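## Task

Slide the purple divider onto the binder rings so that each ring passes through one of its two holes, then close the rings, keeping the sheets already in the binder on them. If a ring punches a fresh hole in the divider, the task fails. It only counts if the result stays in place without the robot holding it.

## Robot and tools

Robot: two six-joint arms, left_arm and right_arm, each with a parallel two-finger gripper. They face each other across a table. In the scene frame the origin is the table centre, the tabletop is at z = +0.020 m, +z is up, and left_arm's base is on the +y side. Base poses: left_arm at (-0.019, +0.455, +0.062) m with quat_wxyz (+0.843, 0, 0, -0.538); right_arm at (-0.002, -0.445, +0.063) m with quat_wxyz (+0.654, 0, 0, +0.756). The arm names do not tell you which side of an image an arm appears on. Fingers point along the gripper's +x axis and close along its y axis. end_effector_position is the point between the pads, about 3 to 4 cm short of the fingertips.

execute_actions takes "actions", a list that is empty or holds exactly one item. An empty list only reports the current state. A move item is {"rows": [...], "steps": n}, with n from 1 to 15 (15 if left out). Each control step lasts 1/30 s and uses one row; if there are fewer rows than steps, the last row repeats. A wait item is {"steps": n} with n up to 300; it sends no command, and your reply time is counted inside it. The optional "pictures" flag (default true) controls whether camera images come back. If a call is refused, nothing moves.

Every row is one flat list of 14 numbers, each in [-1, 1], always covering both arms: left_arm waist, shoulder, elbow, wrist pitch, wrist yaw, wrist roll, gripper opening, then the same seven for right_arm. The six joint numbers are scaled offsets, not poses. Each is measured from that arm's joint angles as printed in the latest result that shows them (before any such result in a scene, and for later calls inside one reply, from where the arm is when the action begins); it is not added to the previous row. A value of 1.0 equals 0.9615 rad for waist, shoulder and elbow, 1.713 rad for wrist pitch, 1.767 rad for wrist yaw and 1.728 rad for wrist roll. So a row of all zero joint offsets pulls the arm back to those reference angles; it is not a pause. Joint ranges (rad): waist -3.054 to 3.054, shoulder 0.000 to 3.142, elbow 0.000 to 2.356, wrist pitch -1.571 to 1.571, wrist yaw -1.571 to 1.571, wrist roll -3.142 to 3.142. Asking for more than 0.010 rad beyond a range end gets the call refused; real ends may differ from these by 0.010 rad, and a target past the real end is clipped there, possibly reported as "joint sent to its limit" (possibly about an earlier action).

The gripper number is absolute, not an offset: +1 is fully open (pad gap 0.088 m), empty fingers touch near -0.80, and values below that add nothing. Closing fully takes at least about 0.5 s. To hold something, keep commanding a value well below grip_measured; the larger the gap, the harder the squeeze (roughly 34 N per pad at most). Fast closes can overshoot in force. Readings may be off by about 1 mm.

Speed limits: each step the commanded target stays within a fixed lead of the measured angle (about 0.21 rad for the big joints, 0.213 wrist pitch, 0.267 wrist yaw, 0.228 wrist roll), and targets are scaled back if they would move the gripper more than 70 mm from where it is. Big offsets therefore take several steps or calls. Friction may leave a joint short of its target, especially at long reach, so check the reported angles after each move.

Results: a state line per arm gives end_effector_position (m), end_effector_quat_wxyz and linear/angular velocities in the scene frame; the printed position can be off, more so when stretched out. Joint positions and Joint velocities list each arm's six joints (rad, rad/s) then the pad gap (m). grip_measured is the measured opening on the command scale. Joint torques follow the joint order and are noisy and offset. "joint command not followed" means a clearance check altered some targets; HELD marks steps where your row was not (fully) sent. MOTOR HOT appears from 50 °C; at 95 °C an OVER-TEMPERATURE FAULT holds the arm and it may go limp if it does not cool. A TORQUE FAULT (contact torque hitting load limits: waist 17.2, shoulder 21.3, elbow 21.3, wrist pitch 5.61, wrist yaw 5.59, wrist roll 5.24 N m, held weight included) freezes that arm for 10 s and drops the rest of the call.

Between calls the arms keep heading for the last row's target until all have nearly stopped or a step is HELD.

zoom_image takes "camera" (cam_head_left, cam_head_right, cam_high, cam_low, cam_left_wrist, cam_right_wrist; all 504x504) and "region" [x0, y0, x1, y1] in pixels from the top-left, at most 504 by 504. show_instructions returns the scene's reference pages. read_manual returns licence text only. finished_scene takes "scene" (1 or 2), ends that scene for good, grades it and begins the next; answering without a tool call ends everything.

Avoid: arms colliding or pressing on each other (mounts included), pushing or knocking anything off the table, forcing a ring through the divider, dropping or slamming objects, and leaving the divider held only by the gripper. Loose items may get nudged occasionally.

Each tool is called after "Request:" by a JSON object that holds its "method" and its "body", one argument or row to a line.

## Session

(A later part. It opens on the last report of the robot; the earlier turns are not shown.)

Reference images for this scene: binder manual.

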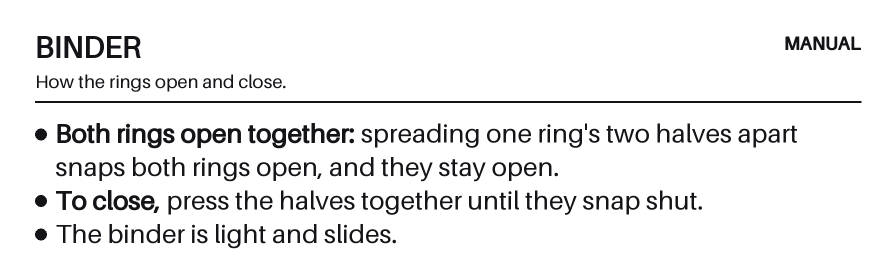

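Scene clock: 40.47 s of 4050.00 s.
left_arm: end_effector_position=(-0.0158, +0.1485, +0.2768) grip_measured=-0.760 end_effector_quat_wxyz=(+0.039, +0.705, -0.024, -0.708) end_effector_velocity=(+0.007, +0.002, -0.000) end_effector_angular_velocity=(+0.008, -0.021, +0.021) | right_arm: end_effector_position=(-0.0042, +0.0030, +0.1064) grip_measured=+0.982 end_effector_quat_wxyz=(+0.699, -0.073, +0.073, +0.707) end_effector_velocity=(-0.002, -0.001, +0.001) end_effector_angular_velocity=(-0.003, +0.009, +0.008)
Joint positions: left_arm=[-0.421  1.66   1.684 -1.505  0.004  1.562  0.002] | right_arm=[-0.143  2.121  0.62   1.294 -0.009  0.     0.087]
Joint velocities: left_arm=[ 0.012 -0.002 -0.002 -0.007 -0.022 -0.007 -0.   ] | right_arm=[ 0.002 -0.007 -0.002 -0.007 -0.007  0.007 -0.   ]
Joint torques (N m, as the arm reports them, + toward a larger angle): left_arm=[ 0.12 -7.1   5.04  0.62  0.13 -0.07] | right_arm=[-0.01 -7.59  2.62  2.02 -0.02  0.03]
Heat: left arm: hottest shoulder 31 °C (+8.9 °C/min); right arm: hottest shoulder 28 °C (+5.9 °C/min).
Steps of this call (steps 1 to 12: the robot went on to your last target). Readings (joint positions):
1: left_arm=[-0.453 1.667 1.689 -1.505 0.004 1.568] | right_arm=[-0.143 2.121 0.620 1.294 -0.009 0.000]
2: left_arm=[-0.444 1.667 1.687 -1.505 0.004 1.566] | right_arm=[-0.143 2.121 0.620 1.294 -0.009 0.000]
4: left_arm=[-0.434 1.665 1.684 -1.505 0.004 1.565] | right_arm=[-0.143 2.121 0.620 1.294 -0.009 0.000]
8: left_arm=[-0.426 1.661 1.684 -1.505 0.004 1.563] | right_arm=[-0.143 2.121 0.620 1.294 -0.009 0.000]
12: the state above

Request:
{"method": "execute_actions", "body": {
  "actions": [
    {"rows":[[0,0,-0.29,0.108,0,0,-1,0,0,0,0,0,0,1]]}
  ],
  "pictures": false
}}

Request:
{"method": "execute_actions", "body": {
  "actions": [
    {"steps":12}
  ]
}}

Request:
{"method": "zoom_image", "body": {
  "camera": "cam_low",
  "region": [320, 200, 420, 300]
}}

Scene clock: 43.47 s of 4050.00 s.
left_arm: end_effector_position=(-0.0153, +0.1576, +0.2110) grip_measured=-0.759 end_effector_quat_wxyz=(+0.011, +0.706, +0.006, -0.708) end_effector_velocity=(+0.001, +0.012, -0.015) end_effector_angular_velocity=(+0.052, -0.021, +0.000) | right_arm: end_effector_position=(-0.0042, +0.0030, +0.1064) grip_measured=+0.982 end_effector_quat_wxyz=(+0.699, -0.073, +0.073, +0.707) end_effector_velocity=(+0.004, +0.002, +0.005) end_effector_angular_velocity=(+0.017, +0.003, -0.025)
Joint positions: left_arm=[-0.419  1.66   1.423 -1.326  0.004  1.562  0.002] | right_arm=[-0.143  2.121  0.62   1.294 -0.009  0.     0.087]
Joint velocities: left_arm=[-0.007 -0.002 -0.061  0.007 -0.022 -0.007 -0.   ] | right_arm=[-0.002 -0.007  0.002  0.007  0.022  0.007 -0.   ]
Joint torques (N m, as the arm reports them, + toward a larger angle): left_arm=[-0.23 -6.34  5.29  0.6   0.06  0.01] | right_arm=[-0.08 -7.58  2.69  2.05 -0.01  0.  ]
Heat: left arm: hottest shoulder 31 °C (+8.3 °C/min); right arm: hottest shoulder 28 °C (+5.5 °C/min).
Steps of this call (steps 1 to 30: the robot went on to your last target; steps 31 to 75: nothing new was sent; steps 76 to 90: all 15 steps of this action). Readings (joint positions):
76: left_arm=[-0.419 1.657 1.661 -1.478 0.004 1.562] | right_arm=[-0.143 2.121 0.620 1.294 -0.009 0.000]
77: left_arm=[-0.419 1.647 1.623 -1.432 0.004 1.562] | right_arm=[-0.143 2.121 0.620 1.294 -0.009 0.000]
79: left_arm=[-0.419 1.644 1.544 -1.389 0.004 1.562] | right_arm=[-0.143 2.121 0.620 1.294 -0.009 0.000]
83: left_arm=[-0.419 1.660 1.445 -1.346 0.004 1.562] | right_arm=[-0.143 2.121 0.620 1.294 -0.009 0.000]
90: the state above

Scene clock: 43.87 s of 4050.00 s.
left_arm: end_effector_position=(-0.0153, +0.1578, +0.2097) grip_measured=-0.759 end_effector_quat_wxyz=(+0.011, +0.706, +0.006, -0.708) end_effector_velocity=(+0.002, +0.006, +0.001) end_effector_angular_velocity=(+0.017, -0.022, +0.005) | right_arm: end_effector_position=(-0.0042, +0.0030, +0.1064) grip_measured=+0.982 end_effector_quat_wxyz=(+0.699, -0.073, +0.073, +0.707) end_effector_velocity=(-0.000, -0.003, -0.005) end_effector_angular_velocity=(-0.017, +0.009, +0.003)
Joint positions: left_arm=[-0.419  1.66   1.418 -1.322  0.004  1.562  0.002] | right_arm=[-0.143  2.121  0.62   1.294 -0.009  0.     0.087]
Joint velocities: left_arm=[-0.002 -0.007 -0.002 -0.022 -0.022 -0.007 -0.   ] | right_arm=[-0.002  0.002 -0.007 -0.007 -0.007  0.007  0.   ]
Joint torques (N m, as the arm reports them, + toward a larger angle): left_arm=[-0.21 -6.35  5.15  0.52  0.06  0.01] | right_arm=[ 0.04 -7.55  2.65  2.03 -0.04  0.  ]
Heat: left arm: hottest shoulder 31 °C (+8.2 °C/min); right arm: hottest shoulder 28 °C (+5.5 °C/min).
Steps of this call (steps 1 to 12: the robot went on to your last target). Readings (joint positions):
1: left_arm=[-0.419 1.660 1.422 -1.325 0.004 1.562] | right_arm=[-0.143 2.121 0.620 1.294 -0.009 0.000]
2: left_arm=[-0.419 1.660 1.421 -1.324 0.004 1.562] | right_arm=[-0.143 2.121 0.620 1.294 -0.009 0.000]
4: left_arm=[-0.419 1.660 1.420 -1.323 0.004 1.562] | right_arm=[-0.143 2.121 0.620 1.294 -0.009 0.000]
8: left_arm=[-0.419 1.660 1.419 -1.323 0.004 1.562] | right_arm=[-0.143 2.121 0.620 1.294 -0.009 0.000]
12: the state above

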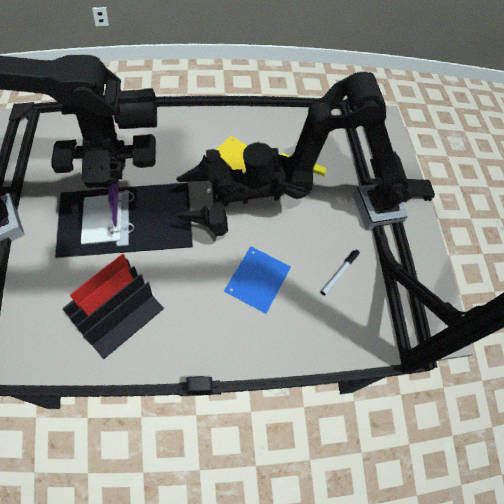

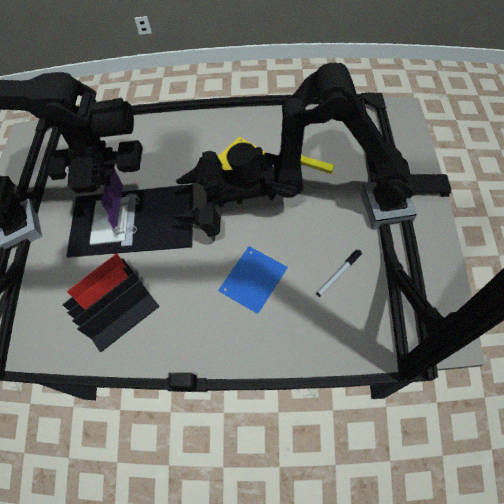

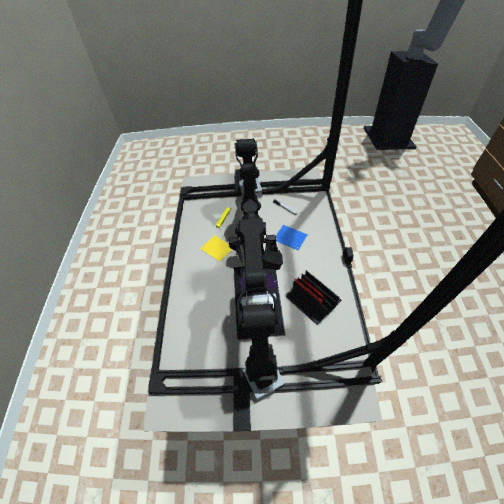

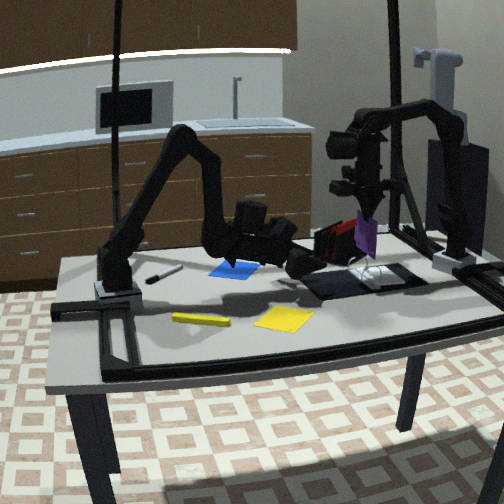

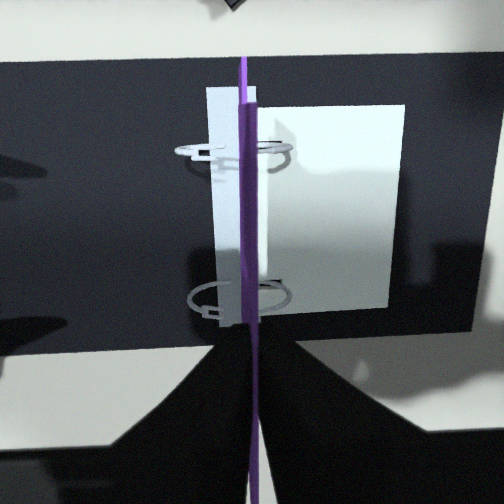

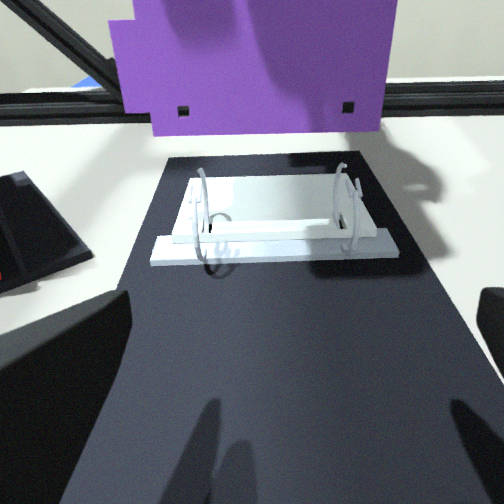

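Region (320, 200, 420, 300) of cam_low's 504x504 image, scaled by 5.040, with more detail than that image has.

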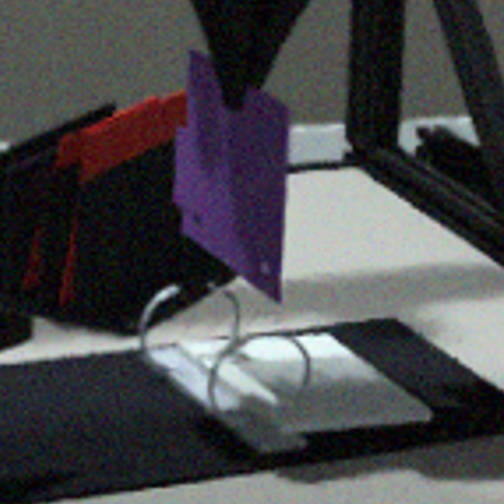

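Request:
{"method": "execute_actions", "body": {
  "actions": [
    {"rows":[[0.017,0,-0.025,0.006,0,-0.012,-1,0,0,0,0,0,0,1],[0.017,0,-0.04,0.014,0,-0.012,-1,0,0,0,0,0,0,1],[0.017,0,-0.055,0.022,0,-0.012,-1,0,0,0,0,0,0,1],[0.017,0,-0.07,0.03,0,-0.012,-1,0,0,0,0,0,0,1],[0.017,0,-0.085,0.039,0,-0.012,-1,0,0,0,0,0,0,1],[0.017,0,-0.1,0.048,0,-0.012,-1,0,0,0,0,0,0,1],[0.017,0,-0.115,0.057,0,-0.012,-1,0,0,0,0,0,0,1],[0.017,0,-0.13,0.066,0,-0.012,-1,0,0,0,0,0,0,1],[0.017,0,-0.138,0.075,0,-0.012,-1,0,0,0,0,0,0,1]]}
  ],
  "pictures": false
}}

Request:
{"method": "execute_actions", "body": {
  "actions": [
    {"steps":15}
  ]
}}

Request:
{"method": "zoom_image", "body": {
  "camera": "cam_right_wrist",
  "region": [170, 140, 380, 220]
}}

Scene clock: 47.00 s of 4050.00 s.
left_arm: end_effector_position=(-0.0114, +0.1585, +0.1814) grip_measured=-0.759 end_effector_quat_wxyz=(+0.023, +0.705, +0.015, -0.708) end_effector_velocity=(+0.001, -0.011, -0.011) end_effector_angular_velocity=(-0.051, -0.009, -0.010) | right_arm: end_effector_position=(-0.0042, +0.0029, +0.1063) grip_measured=+0.982 end_effector_quat_wxyz=(+0.699, -0.073, +0.074, +0.707) end_effector_velocity=(+0.002, -0.003, -0.006) end_effector_angular_velocity=(-0.027, -0.023, -0.005)
Joint positions: left_arm=[-0.406  1.66   1.306 -1.205  0.004  1.544  0.002] | right_arm=[-0.143  2.121  0.62   1.294 -0.009  0.     0.087]
Joint velocities: left_arm=[-0.002  0.002 -0.042  0.095 -0.007  0.007 -0.   ] | right_arm=[-0.002 -0.002 -0.007 -0.022  0.007 -0.022 -0.   ]
Joint torques (N m, as the arm reports them, + toward a larger angle): left_arm=[ 0.43 -6.23  5.09  0.52  0.07 -0.12] | right_arm=[-0.04 -7.54  2.68  2.05 -0.03  0.01]
Heat: left arm: hottest shoulder 31 °C (+7.7 °C/min); right arm: hottest shoulder 28 °C (+5.1 °C/min).
Steps of this call (steps 1 to 15: the robot went on to your last target; steps 16 to 79: nothing new was sent; steps 80 to 94: all 15 steps of this action). Readings (joint positions):
80: left_arm=[-0.419 1.660 1.417 -1.321 0.004 1.560] | right_arm=[-0.143 2.121 0.620 1.294 -0.009 0.000]
81: left_arm=[-0.417 1.660 1.414 -1.317 0.004 1.557] | right_arm=[-0.143 2.121 0.620 1.294 -0.009 0.000]
83: left_arm=[-0.412 1.660 1.400 -1.302 0.004 1.551] | right_arm=[-0.143 2.121 0.620 1.294 -0.009 0.000]
87: left_arm=[-0.407 1.660 1.352 -1.257 0.004 1.546] | right_arm=[-0.143 2.121 0.620 1.294 -0.009 0.000]
94: the state above

Scene clock: 47.50 s of 4050.00 s.
left_arm: end_effector_position=(-0.0113, +0.1582, +0.1798) grip_measured=-0.759 end_effector_quat_wxyz=(+0.024, +0.705, +0.015, -0.708) end_effector_velocity=(+0.003, +0.002, +0.000) end_effector_angular_velocity=(+0.008, -0.022, +0.005) | right_arm: end_effector_position=(-0.0042, +0.0029, +0.1063) grip_measured=+0.982 end_effector_quat_wxyz=(+0.699, -0.073, +0.074, +0.707) end_effector_velocity=(-0.002, +0.000, +0.000) end_effector_angular_velocity=(-0.002, -0.003, +0.021)
Joint positions: left_arm=[-0.406  1.66   1.299 -1.196  0.004  1.544  0.002] | right_arm=[-0.143  2.121  0.62   1.294 -0.009  0.     0.087]
Joint velocities: left_arm=[-0.002 -0.002 -0.002 -0.007 -0.022 -0.007 -0.   ] | right_arm=[-0.002 -0.002  0.002 -0.007 -0.022 -0.007 -0.   ]
Joint torques (N m, as the arm reports them, + toward a larger angle): left_arm=[ 0.25 -6.27  5.16  0.54  0.06 -0.1 ] | right_arm=[-0.04 -7.59  2.65  2.04 -0.02  0.01]
Heat: left arm: hottest shoulder 31 °C (+7.6 °C/min); right arm: hottest shoulder 28 °C (+5.1 °C/min).
Steps of this call (steps 1 to 15: the robot went on to your last target). Readings (joint positions):
1: left_arm=[-0.406 1.660 1.304 -1.203 0.004 1.544] | right_arm=[-0.143 2.121 0.620 1.294 -0.009 0.000]
2: left_arm=[-0.406 1.660 1.304 -1.201 0.004 1.544] | right_arm=[-0.143 2.121 0.620 1.294 -0.009 0.000]
4: left_arm=[-0.406 1.660 1.302 -1.199 0.004 1.544] | right_arm=[-0.143 2.121 0.620 1.294 -0.009 0.000]
8: left_arm=[-0.406 1.660 1.300 -1.197 0.004 1.544] | right_arm=[-0.143 2.121 0.620 1.294 -0.009 0.000]
15: the state above
All arms were judged still, so your last target was given up. Only a new action makes them travel on or press farther. Fingers that are still opening or closing keep moving.

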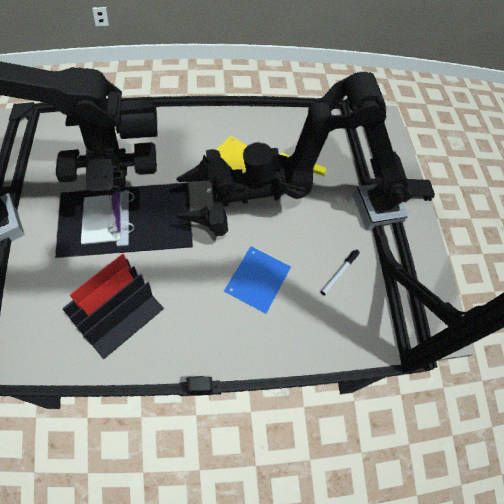

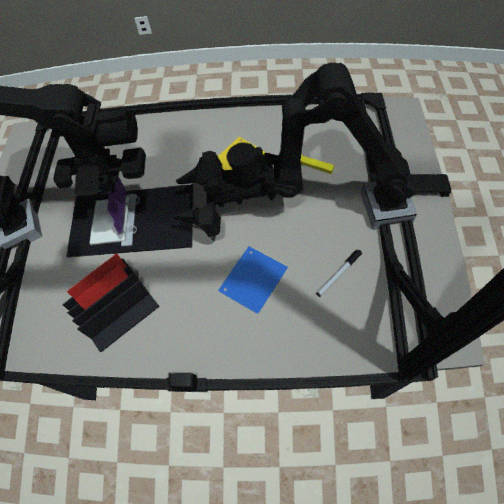

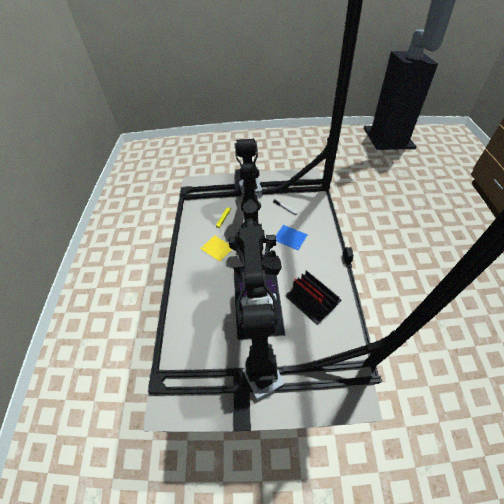

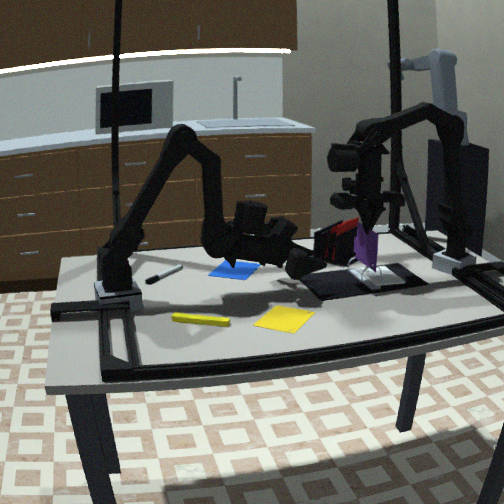

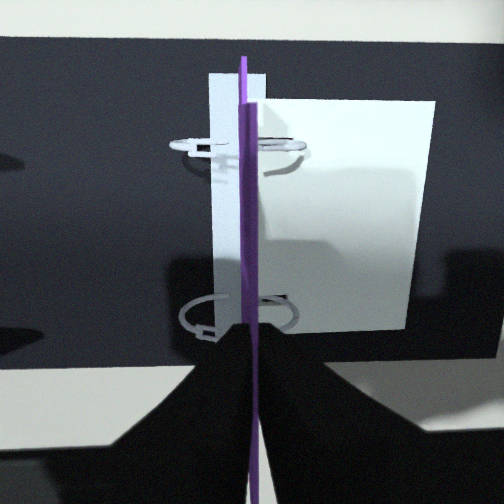

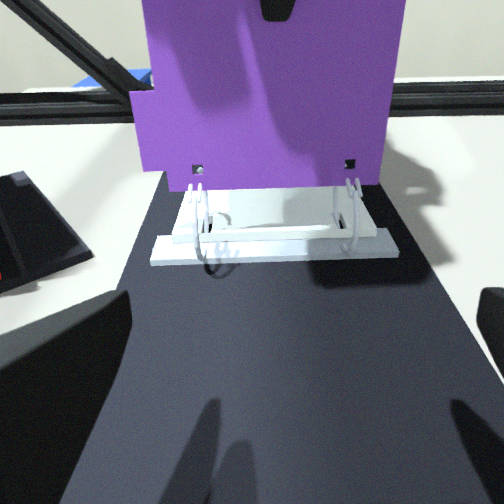

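Region (170, 140, 380, 220) of cam_right_wrist's 504x504 image, scaled by 2.400, with more detail than that image has; it fills the top 192 rows of this view, and the rest is white.

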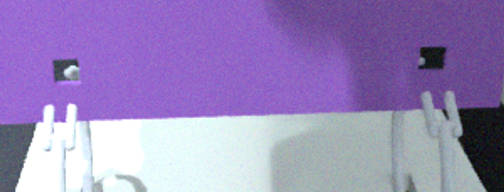

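Elbow-only step: back ~5 mm, down ~3 mm.

Request:
{"method": "execute_actions", "body": {
  "actions": [
    {"rows":[[0,0,-0.027,0,0,0,-1,0,0,0,0,0,0,1]]}
  ]
}}

Request:
{"method": "zoom_image", "body": {
  "camera": "cam_right_wrist",
  "region": [170, 140, 380, 220]
}}

Scene clock: 49.17 s of 4050.00 s.
left_arm: end_effector_position=(-0.0114, +0.1610, +0.1767) grip_measured=-0.759 end_effector_quat_wxyz=(+0.021, +0.705, +0.019, -0.708) end_effector_velocity=(+0.000, -0.001, +0.000) end_effector_angular_velocity=(-0.007, -0.008, +0.005) | right_arm: end_effector_position=(-0.0042, +0.0029, +0.1063) grip_measured=+0.982 end_effector_quat_wxyz=(+0.699, -0.073, +0.074, +0.707) end_effector_velocity=(+0.002, +0.001, +0.002) end_effector_angular_velocity=(+0.002, +0.020, -0.014)
Joint positions: left_arm=[-0.406  1.66   1.287 -1.195  0.004  1.544  0.002] | right_arm=[-0.143  2.121  0.62   1.294 -0.009  0.     0.087]
Joint velocities: left_arm=[-0.002 -0.002 -0.002  0.007 -0.007 -0.007 -0.   ] | right_arm=[-0.002 -0.007  0.002 -0.007  0.007  0.022 -0.   ]
Joint torques (N m, as the arm reports them, + toward a larger angle): left_arm=[-0.03 -6.23  5.14  0.28  0.06 -0.01] | right_arm=[-0.01 -7.58  2.71  2.05 -0.03  0.02]
Heat: left arm: hottest shoulder 31 °C (+7.3 °C/min); right arm: hottest shoulder 29 °C (+6.1 °C/min).
Steps of this call (steps 1 to 35: nothing new was sent; steps 36 to 50: all 15 steps of this action). Readings (joint positions):
36: left_arm=[-0.406 1.660 1.298 -1.196 0.004 1.544] | right_arm=[-0.143 2.121 0.620 1.294 -0.009 0.000]
37: left_arm=[-0.406 1.660 1.296 -1.195 0.004 1.544] | right_arm=[-0.143 2.121 0.620 1.294 -0.009 0.000]
39: left_arm=[-0.406 1.660 1.292 -1.195 0.004 1.544] | right_arm=[-0.143 2.121 0.620 1.294 -0.009 0.000]
43: left_arm=[-0.406 1.660 1.288 -1.195 0.004 1.544] | right_arm=[-0.143 2.121 0.620 1.294 -0.009 0.000]
50: the state above

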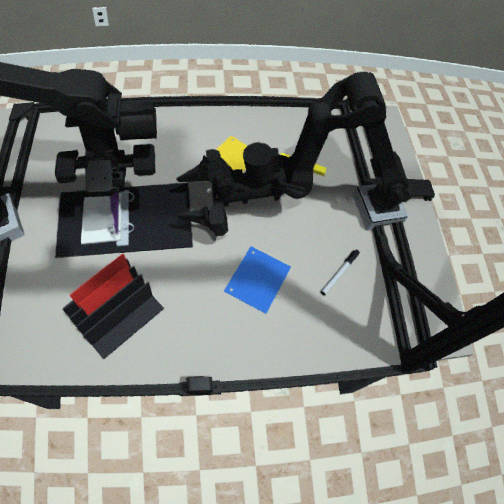

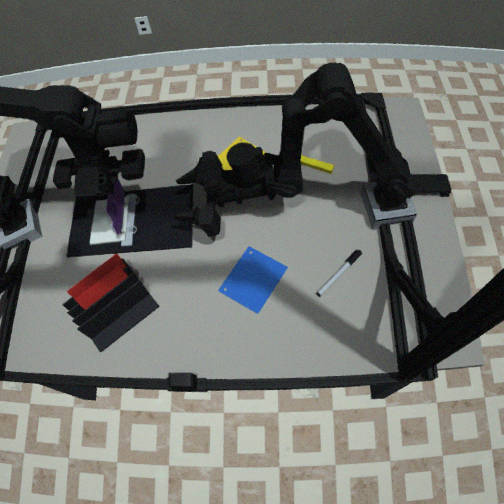

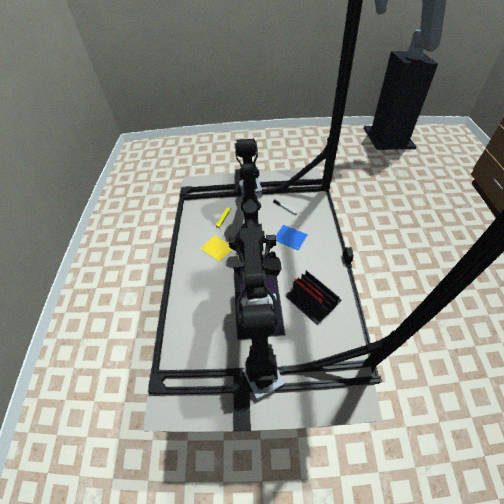

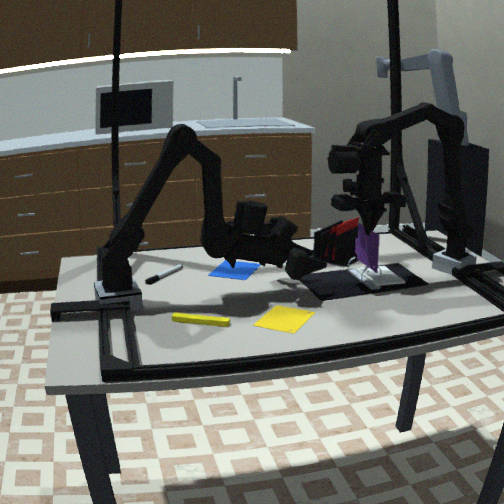

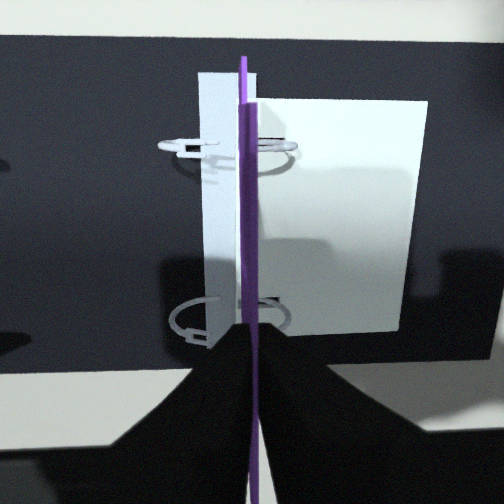

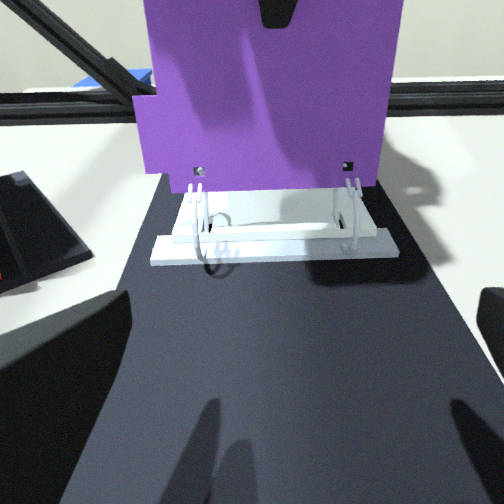

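Region (170, 140, 380, 220) of cam_right_wrist's 504x504 image, scaled by 2.400, with more detail than that image has; it fills the top 192 rows of this view, and the rest is white.

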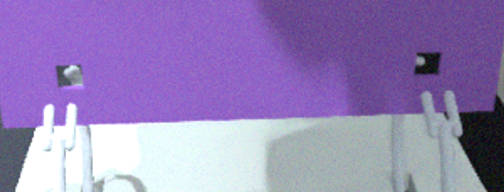

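Height right; go straight back, nudging −x slightly.

Request:
{"method": "execute_actions", "body": {
  "actions": [
    {"rows":[[-0.006,0,0,0,0,0,-1,0,0,0,0,0,0,1],[-0.006,0,0,0,0,0,-1,0,0,0,0,0,0,1],[-0.006,0,0,0,0,0,-1,0,0,0,0,0,0,1],[-0.006,0,0,-0.005,0,0,-1,0,0,0,0,0,0,1],[-0.006,0,0,-0.005,0,0,-1,0,0,0,0,0,0,1],[-0.006,0,0,-0.012,0,0,-1,0,0,0,0,0,0,1]]}
  ]
}}

Request:
{"method": "zoom_image", "body": {
  "camera": "cam_right_wrist",
  "region": [170, 140, 380, 220]
}}

Scene clock: 51.30 s of 4050.00 s.
left_arm: end_effector_position=(-0.0122, +0.1643, +0.1766) grip_measured=-0.759 end_effector_quat_wxyz=(+0.014, +0.705, +0.023, -0.708) end_effector_velocity=(+0.001, +0.002, +0.001) end_effector_angular_velocity=(+0.003, -0.022, -0.000) | right_arm: end_effector_position=(-0.0042, +0.0029, +0.1062) grip_measured=+0.982 end_effector_quat_wxyz=(+0.699, -0.073, +0.074, +0.707) end_effector_velocity=(+0.002, +0.001, +0.000) end_effector_angular_velocity=(-0.002, -0.006, +0.001)
Joint positions: left_arm=[-0.408  1.66   1.287 -1.21   0.004  1.544  0.002] | right_arm=[-0.143  2.121  0.62   1.294 -0.009  0.     0.087]
Joint velocities: left_arm=[-0.007 -0.007 -0.002 -0.007 -0.022 -0.007 -0.   ] | right_arm=[-0.007 -0.002  0.002 -0.007 -0.007 -0.007 -0.   ]
Joint torques (N m, as the arm reports them, + toward a larger angle): left_arm=[-0.31 -6.18  6.8  -0.09  0.07  0.  ] | right_arm=[ 0.07 -7.59  2.67  2.03 -0.01  0.03]
Heat: left arm: hottest shoulder 31 °C (+7.0 °C/min); right arm: hottest shoulder 29 °C (+5.8 °C/min).
Steps of this call (steps 1 to 15: the robot went on to your last target; steps 16 to 49: nothing new was sent; steps 50 to 64: all 15 steps of this action). Readings (joint positions):
50: left_arm=[-0.406 1.660 1.287 -1.195 0.004 1.544] | right_arm=[-0.143 2.121 0.620 1.294 -0.009 0.000]
51: left_arm=[-0.406 1.660 1.287 -1.195 0.004 1.544] | right_arm=[-0.143 2.121 0.620 1.294 -0.009 0.000]
53: left_arm=[-0.407 1.660 1.287 -1.195 0.004 1.544] | right_arm=[-0.143 2.121 0.620 1.294 -0.009 0.000]
57: left_arm=[-0.408 1.660 1.287 -1.206 0.004 1.544] | right_arm=[-0.143 2.121 0.620 1.294 -0.009 0.000]
64: the state above

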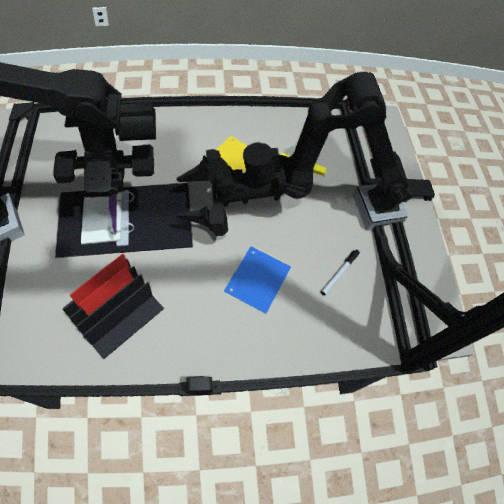

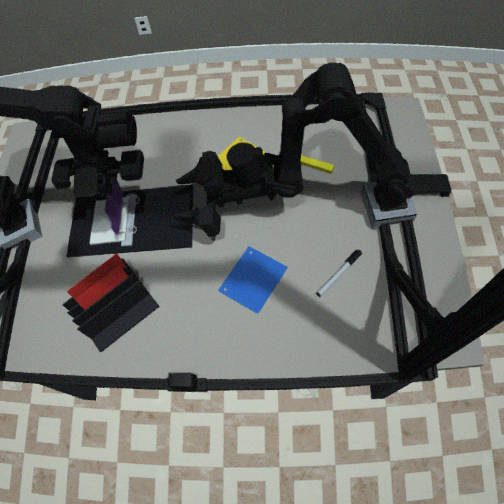

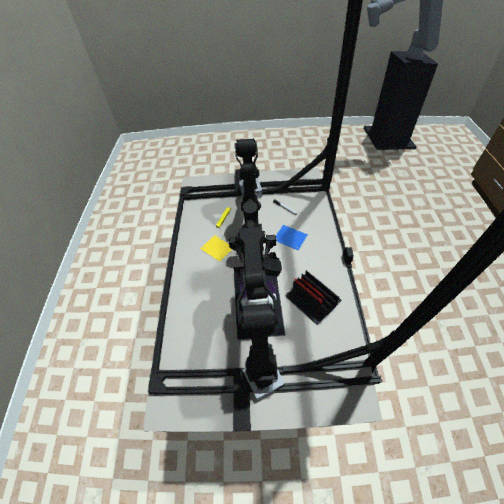

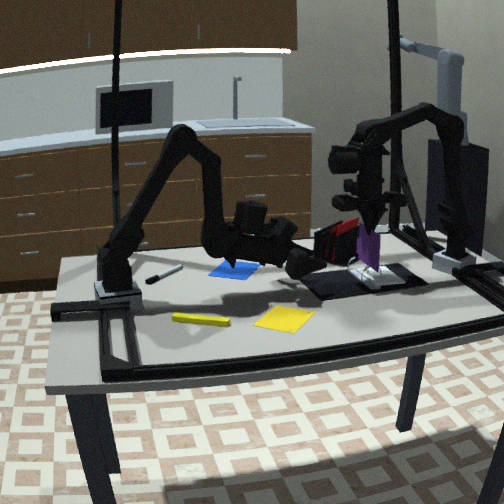

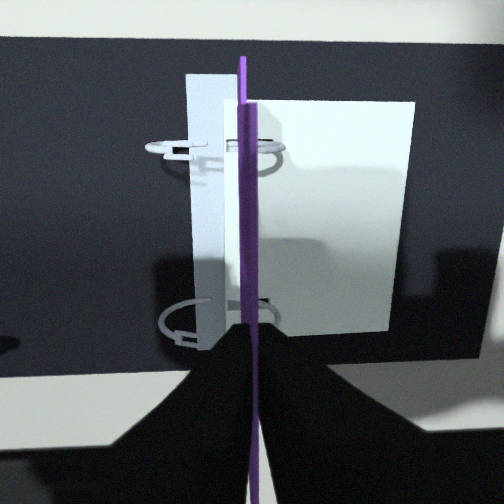

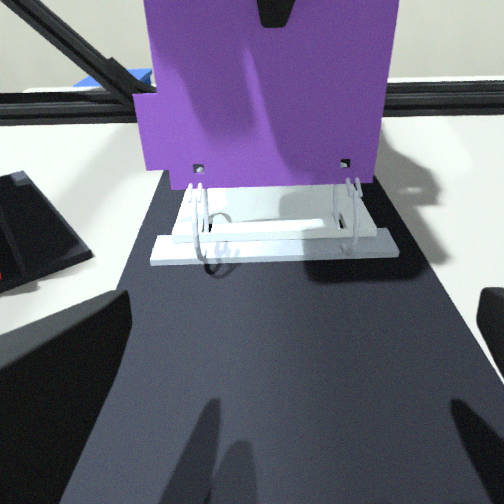

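Region (170, 140, 380, 220) of cam_right_wrist's 504x504 image, scaled by 2.400, with more detail than that image has; it fills the top 192 rows of this view, and the rest is white.

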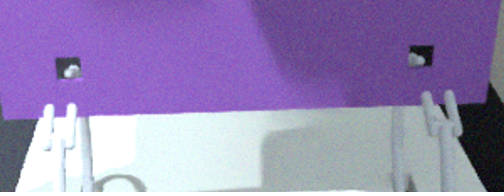

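Request:
{"method": "execute_actions", "body": {
  "actions": [
    {"rows":[[0,0,-0.036,0,0,0,-1,0,0,0,0,0,0,1]]}
  ]
}}

Request:
{"method": "zoom_image", "body": {
  "camera": "cam_right_wrist",
  "region": [170, 140, 380, 220]
}}

Scene clock: 54.47 s of 4050.00 s.
left_arm: end_effector_position=(-0.0125, +0.1697, +0.1717) grip_measured=-0.759 end_effector_quat_wxyz=(+0.007, +0.705, +0.030, -0.708) end_effector_velocity=(+0.002, +0.005, -0.004) end_effector_angular_velocity=(+0.022, -0.007, +0.010) | right_arm: end_effector_position=(-0.0042, +0.0029, +0.1062) grip_measured=+0.982 end_effector_quat_wxyz=(+0.699, -0.073, +0.074, +0.707) end_effector_velocity=(+0.004, +0.000, +0.005) end_effector_angular_velocity=(+0.022, -0.023, -0.010)
Joint positions: left_arm=[-0.409  1.66   1.266 -1.21   0.004  1.544  0.002] | right_arm=[-0.143  2.121  0.62   1.294 -0.009  0.     0.087]
Joint velocities: left_arm=[ 0.002  0.002 -0.012 -0.007 -0.007 -0.007 -0.   ] | right_arm=[-0.007 -0.002 -0.002  0.022  0.007 -0.022 -0.   ]
Joint torques (N m, as the arm reports them, + toward a larger angle): left_arm=[ 0.02 -6.14  5.09  0.34  0.06 -0.01] | right_arm=[ 0.   -7.56  2.63  2.03 -0.02  0.  ]
Heat: left arm: hottest shoulder 31 °C (+6.6 °C/min); right arm: hottest shoulder 29 °C (+5.5 °C/min).
Steps of this call (steps 1 to 15: the robot went on to your last target; steps 16 to 80: nothing new was sent; steps 81 to 95: all 15 steps of this action). Readings (joint positions):
81: left_arm=[-0.409 1.660 1.286 -1.210 0.004 1.544] | right_arm=[-0.143 2.121 0.620 1.294 -0.009 0.000]
82: left_arm=[-0.409 1.660 1.284 -1.210 0.004 1.544] | right_arm=[-0.143 2.121 0.620 1.294 -0.009 0.000]
84: left_arm=[-0.409 1.660 1.278 -1.210 0.004 1.544] | right_arm=[-0.143 2.121 0.620 1.294 -0.009 0.000]
88: left_arm=[-0.409 1.660 1.269 -1.210 0.004 1.544] | right_arm=[-0.143 2.121 0.620 1.294 -0.009 0.000]
95: the state above

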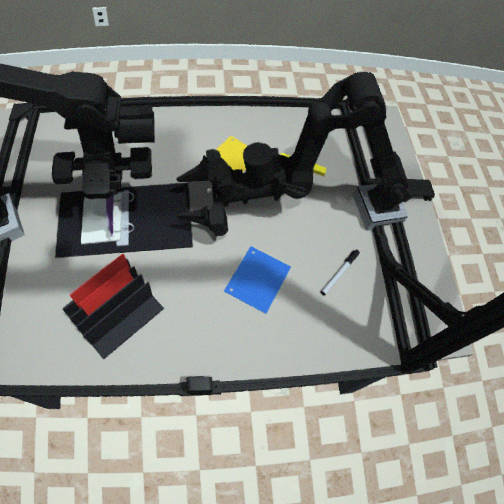

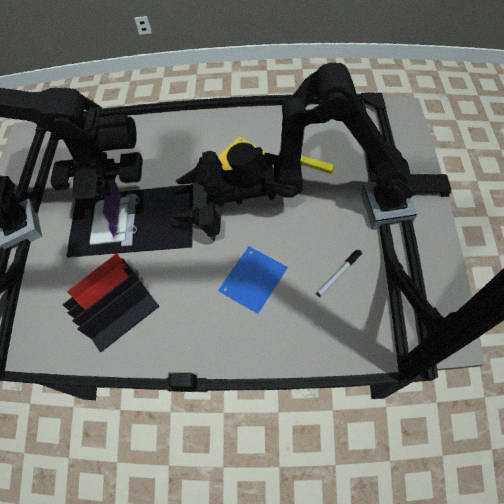

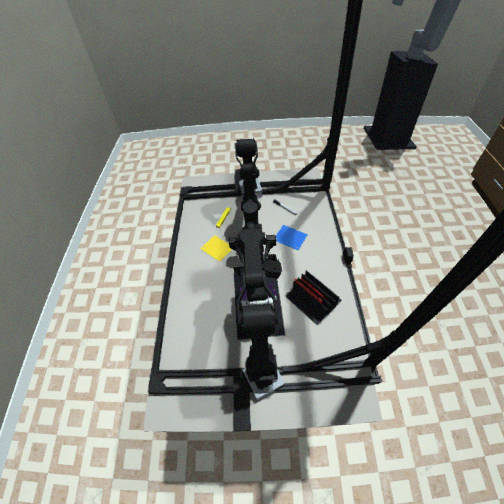

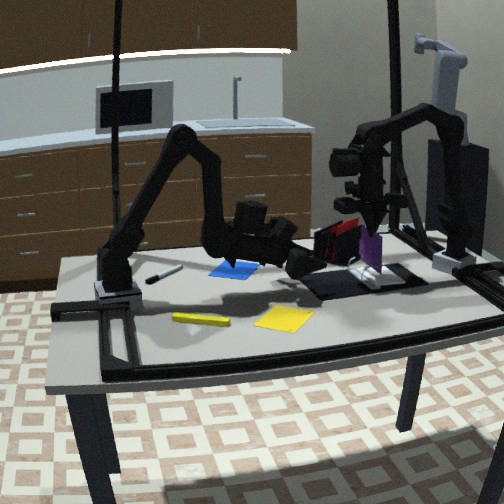

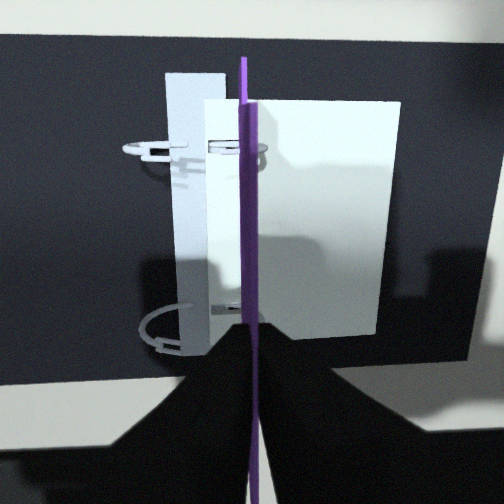

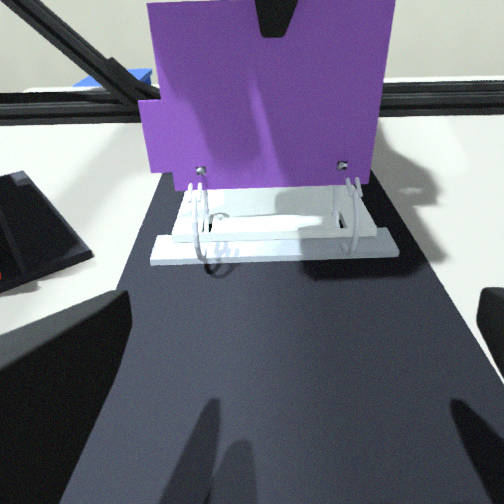

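Region (170, 140, 380, 220) of cam_right_wrist's 504x504 image, scaled by 2.400, with more detail than that image has; it fills the top 192 rows of this view, and the rest is white.

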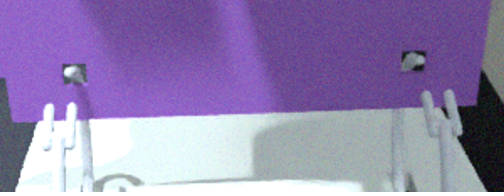

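Threaded.

Request:
{"method": "execute_actions", "body": {
  "actions": [
    {"rows":[[0,0,-0.02,0,0,0,-1,0,0,0,0,0,0,1],[0,0,-0.02,0,0,0,-0.62,0,0,0,0,0,0,1],[0,0,-0.03,0,0,0,-0.6,0,0,0,0,0,0,1],[0,0,-0.05,0,0,0,-0.58,0,0,0,0,0,0,1],[0,0,-0.07,0,0,0,-0.55,0,0,0,0,0,0,1],[0,0,-0.09,0,0,0,-0.5,0,0,0,0,0,0,1],[0,0,-0.11,0,0,0,-0.45,0,0,0,0,0,0,1],[0,0,-0.13,0,0,0,-0.4,0,0,0,0,0,0,1],[0,0,-0.15,0,0,0,-0.3,0,0,0,0,0,0,1]]}
  ],
  "pictures": false
}}

Request:
{"method": "execute_actions", "body": {
  "actions": [
    {"rows":[[0,0,-0.04,0,0,0,1,0,-0.15,-0.2,0,0,0,1]]}
  ]
}}

Scene clock: 57.17 s of 4050.00 s.
left_arm: end_effector_position=(-0.0133, +0.2031, +0.1438) grip_measured=-0.342 end_effector_quat_wxyz=(-0.037, +0.703, +0.074, -0.706) end_effector_velocity=(+0.003, +0.018, -0.011) end_effector_angular_velocity=(+0.061, -0.007, +0.013) | right_arm: end_effector_position=(-0.0042, +0.0029, +0.1062) grip_measured=+0.982 end_effector_quat_wxyz=(+0.699, -0.073, +0.074, +0.707) end_effector_velocity=(-0.002, -0.003, -0.004) end_effector_angular_velocity=(-0.022, -0.003, +0.021)
Joint positions: left_arm=[-0.409  1.66   1.143 -1.21   0.004  1.544  0.022] | right_arm=[-0.143  2.121  0.62   1.294 -0.009  0.     0.087]
Joint velocities: left_arm=[ 0.007 -0.002 -0.056 -0.007 -0.007 -0.007  0.016] | right_arm=[-0.002 -0.007 -0.007 -0.022 -0.022 -0.007 -0.   ]
Joint torques (N m, as the arm reports them, + toward a larger angle): left_arm=[ 0.   -5.77  4.58  0.03  0.06  0.  ] | right_arm=[-0.07 -7.58  2.6   2.04 -0.03  0.02]
Heat: left arm: hottest shoulder 31 °C (+6.3 °C/min); right arm: hottest shoulder 29 °C (+5.2 °C/min).
Steps of this call (steps 1 to 15: the robot went on to your last target; steps 16 to 66: nothing new was sent; steps 67 to 81: all 15 steps of this action). Readings (joint positions):
67: left_arm=[-0.409 1.660 1.265 -1.210 0.004 1.544] | right_arm=[-0.143 2.121 0.620 1.294 -0.009 0.000]
68: left_arm=[-0.409 1.660 1.264 -1.210 0.004 1.544] | right_arm=[-0.143 2.121 0.620 1.294 -0.009 0.000]
70: left_arm=[-0.409 1.660 1.258 -1.210 0.004 1.544] | right_arm=[-0.143 2.121 0.620 1.294 -0.009 0.000]
74: left_arm=[-0.409 1.660 1.211 -1.210 0.004 1.544] | right_arm=[-0.143 2.121 0.620 1.294 -0.009 0.000]
81: the state above

Scene clock: 57.67 s of 4050.00 s.
left_arm: end_effector_position=(-0.0135, +0.2104, +0.1387) grip_measured=+0.995 end_effector_quat_wxyz=(-0.046, +0.703, +0.083, -0.705) end_effector_velocity=(+0.004, +0.004, -0.001) end_effector_angular_velocity=(+0.013, -0.023, +0.006) | right_arm: end_effector_position=(-0.0041, -0.0426, +0.1072) grip_measured=+0.982 end_effector_quat_wxyz=(+0.697, -0.092, +0.092, +0.705) end_effector_velocity=(-0.002, -0.008, +0.001) end_effector_angular_velocity=(-0.002, -0.005, +0.011)
Joint positions: left_arm=[-0.409  1.66   1.117 -1.21   0.004  1.544  0.088] | right_arm=[-0.143  1.992  0.438  1.293 -0.009  0.     0.087]
Joint velocities: left_arm=[ 0.002 -0.002 -0.007 -0.007 -0.022 -0.007  0.009] | right_arm=[ 0.002 -0.022 -0.032  0.007 -0.007 -0.007  0.   ]
Joint torques (N m, as the arm reports them, + toward a larger angle): left_arm=[-0.02 -5.66  4.78  0.    0.06  0.01] | right_arm=[-0.01 -7.88  1.63  2.09 -0.04  0.01]
Heat: left arm: hottest shoulder 31 °C (+6.2 °C/min); right arm: hottest shoulder 29 °C (+5.2 °C/min).
Steps of this call (steps 1 to 15: all 15 steps of this action). Readings (joint positions):
1: left_arm=[-0.409 1.660 1.140 -1.210 0.004 1.544] | right_arm=[-0.143 2.109 0.602 1.293 -0.009 0.000]
2: left_arm=[-0.409 1.660 1.135 -1.210 0.004 1.544] | right_arm=[-0.143 2.084 0.568 1.292 -0.009 0.000]
4: left_arm=[-0.409 1.660 1.127 -1.210 0.004 1.544] | right_arm=[-0.143 2.038 0.501 1.293 -0.009 0.000]
8: left_arm=[-0.409 1.660 1.119 -1.210 0.004 1.544] | right_arm=[-0.143 2.007 0.454 1.293 -0.009 0.000]
15: the state above

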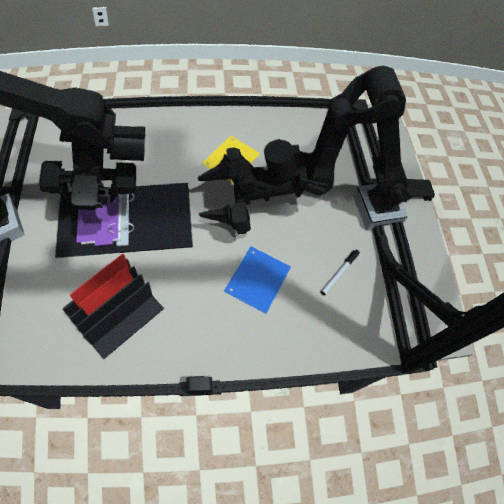

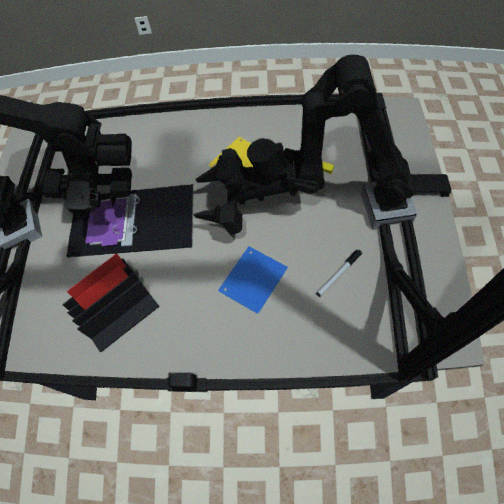

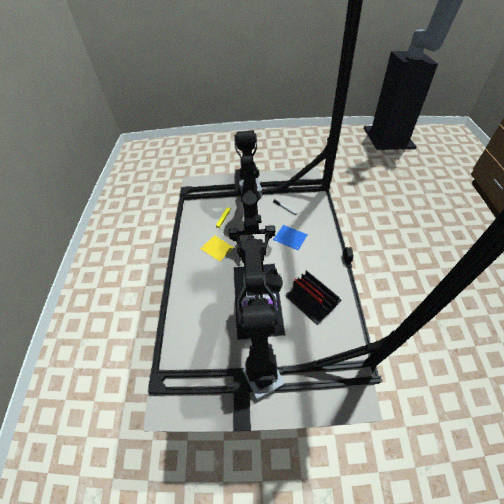

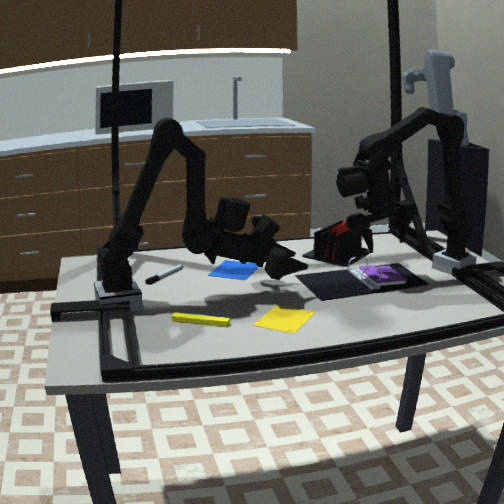

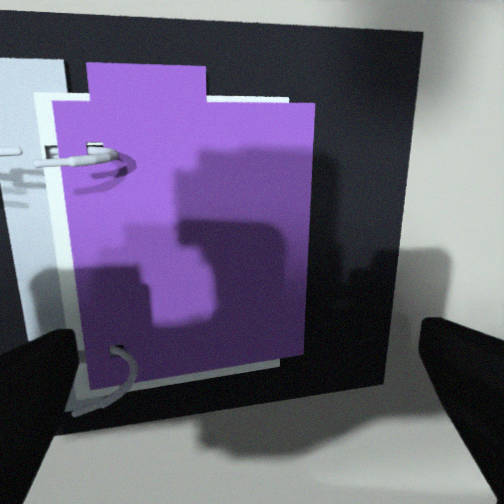

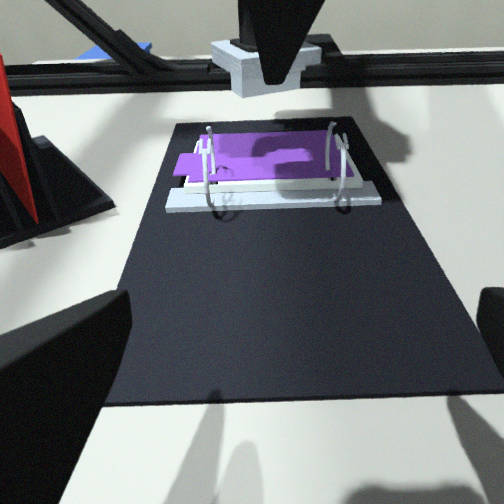

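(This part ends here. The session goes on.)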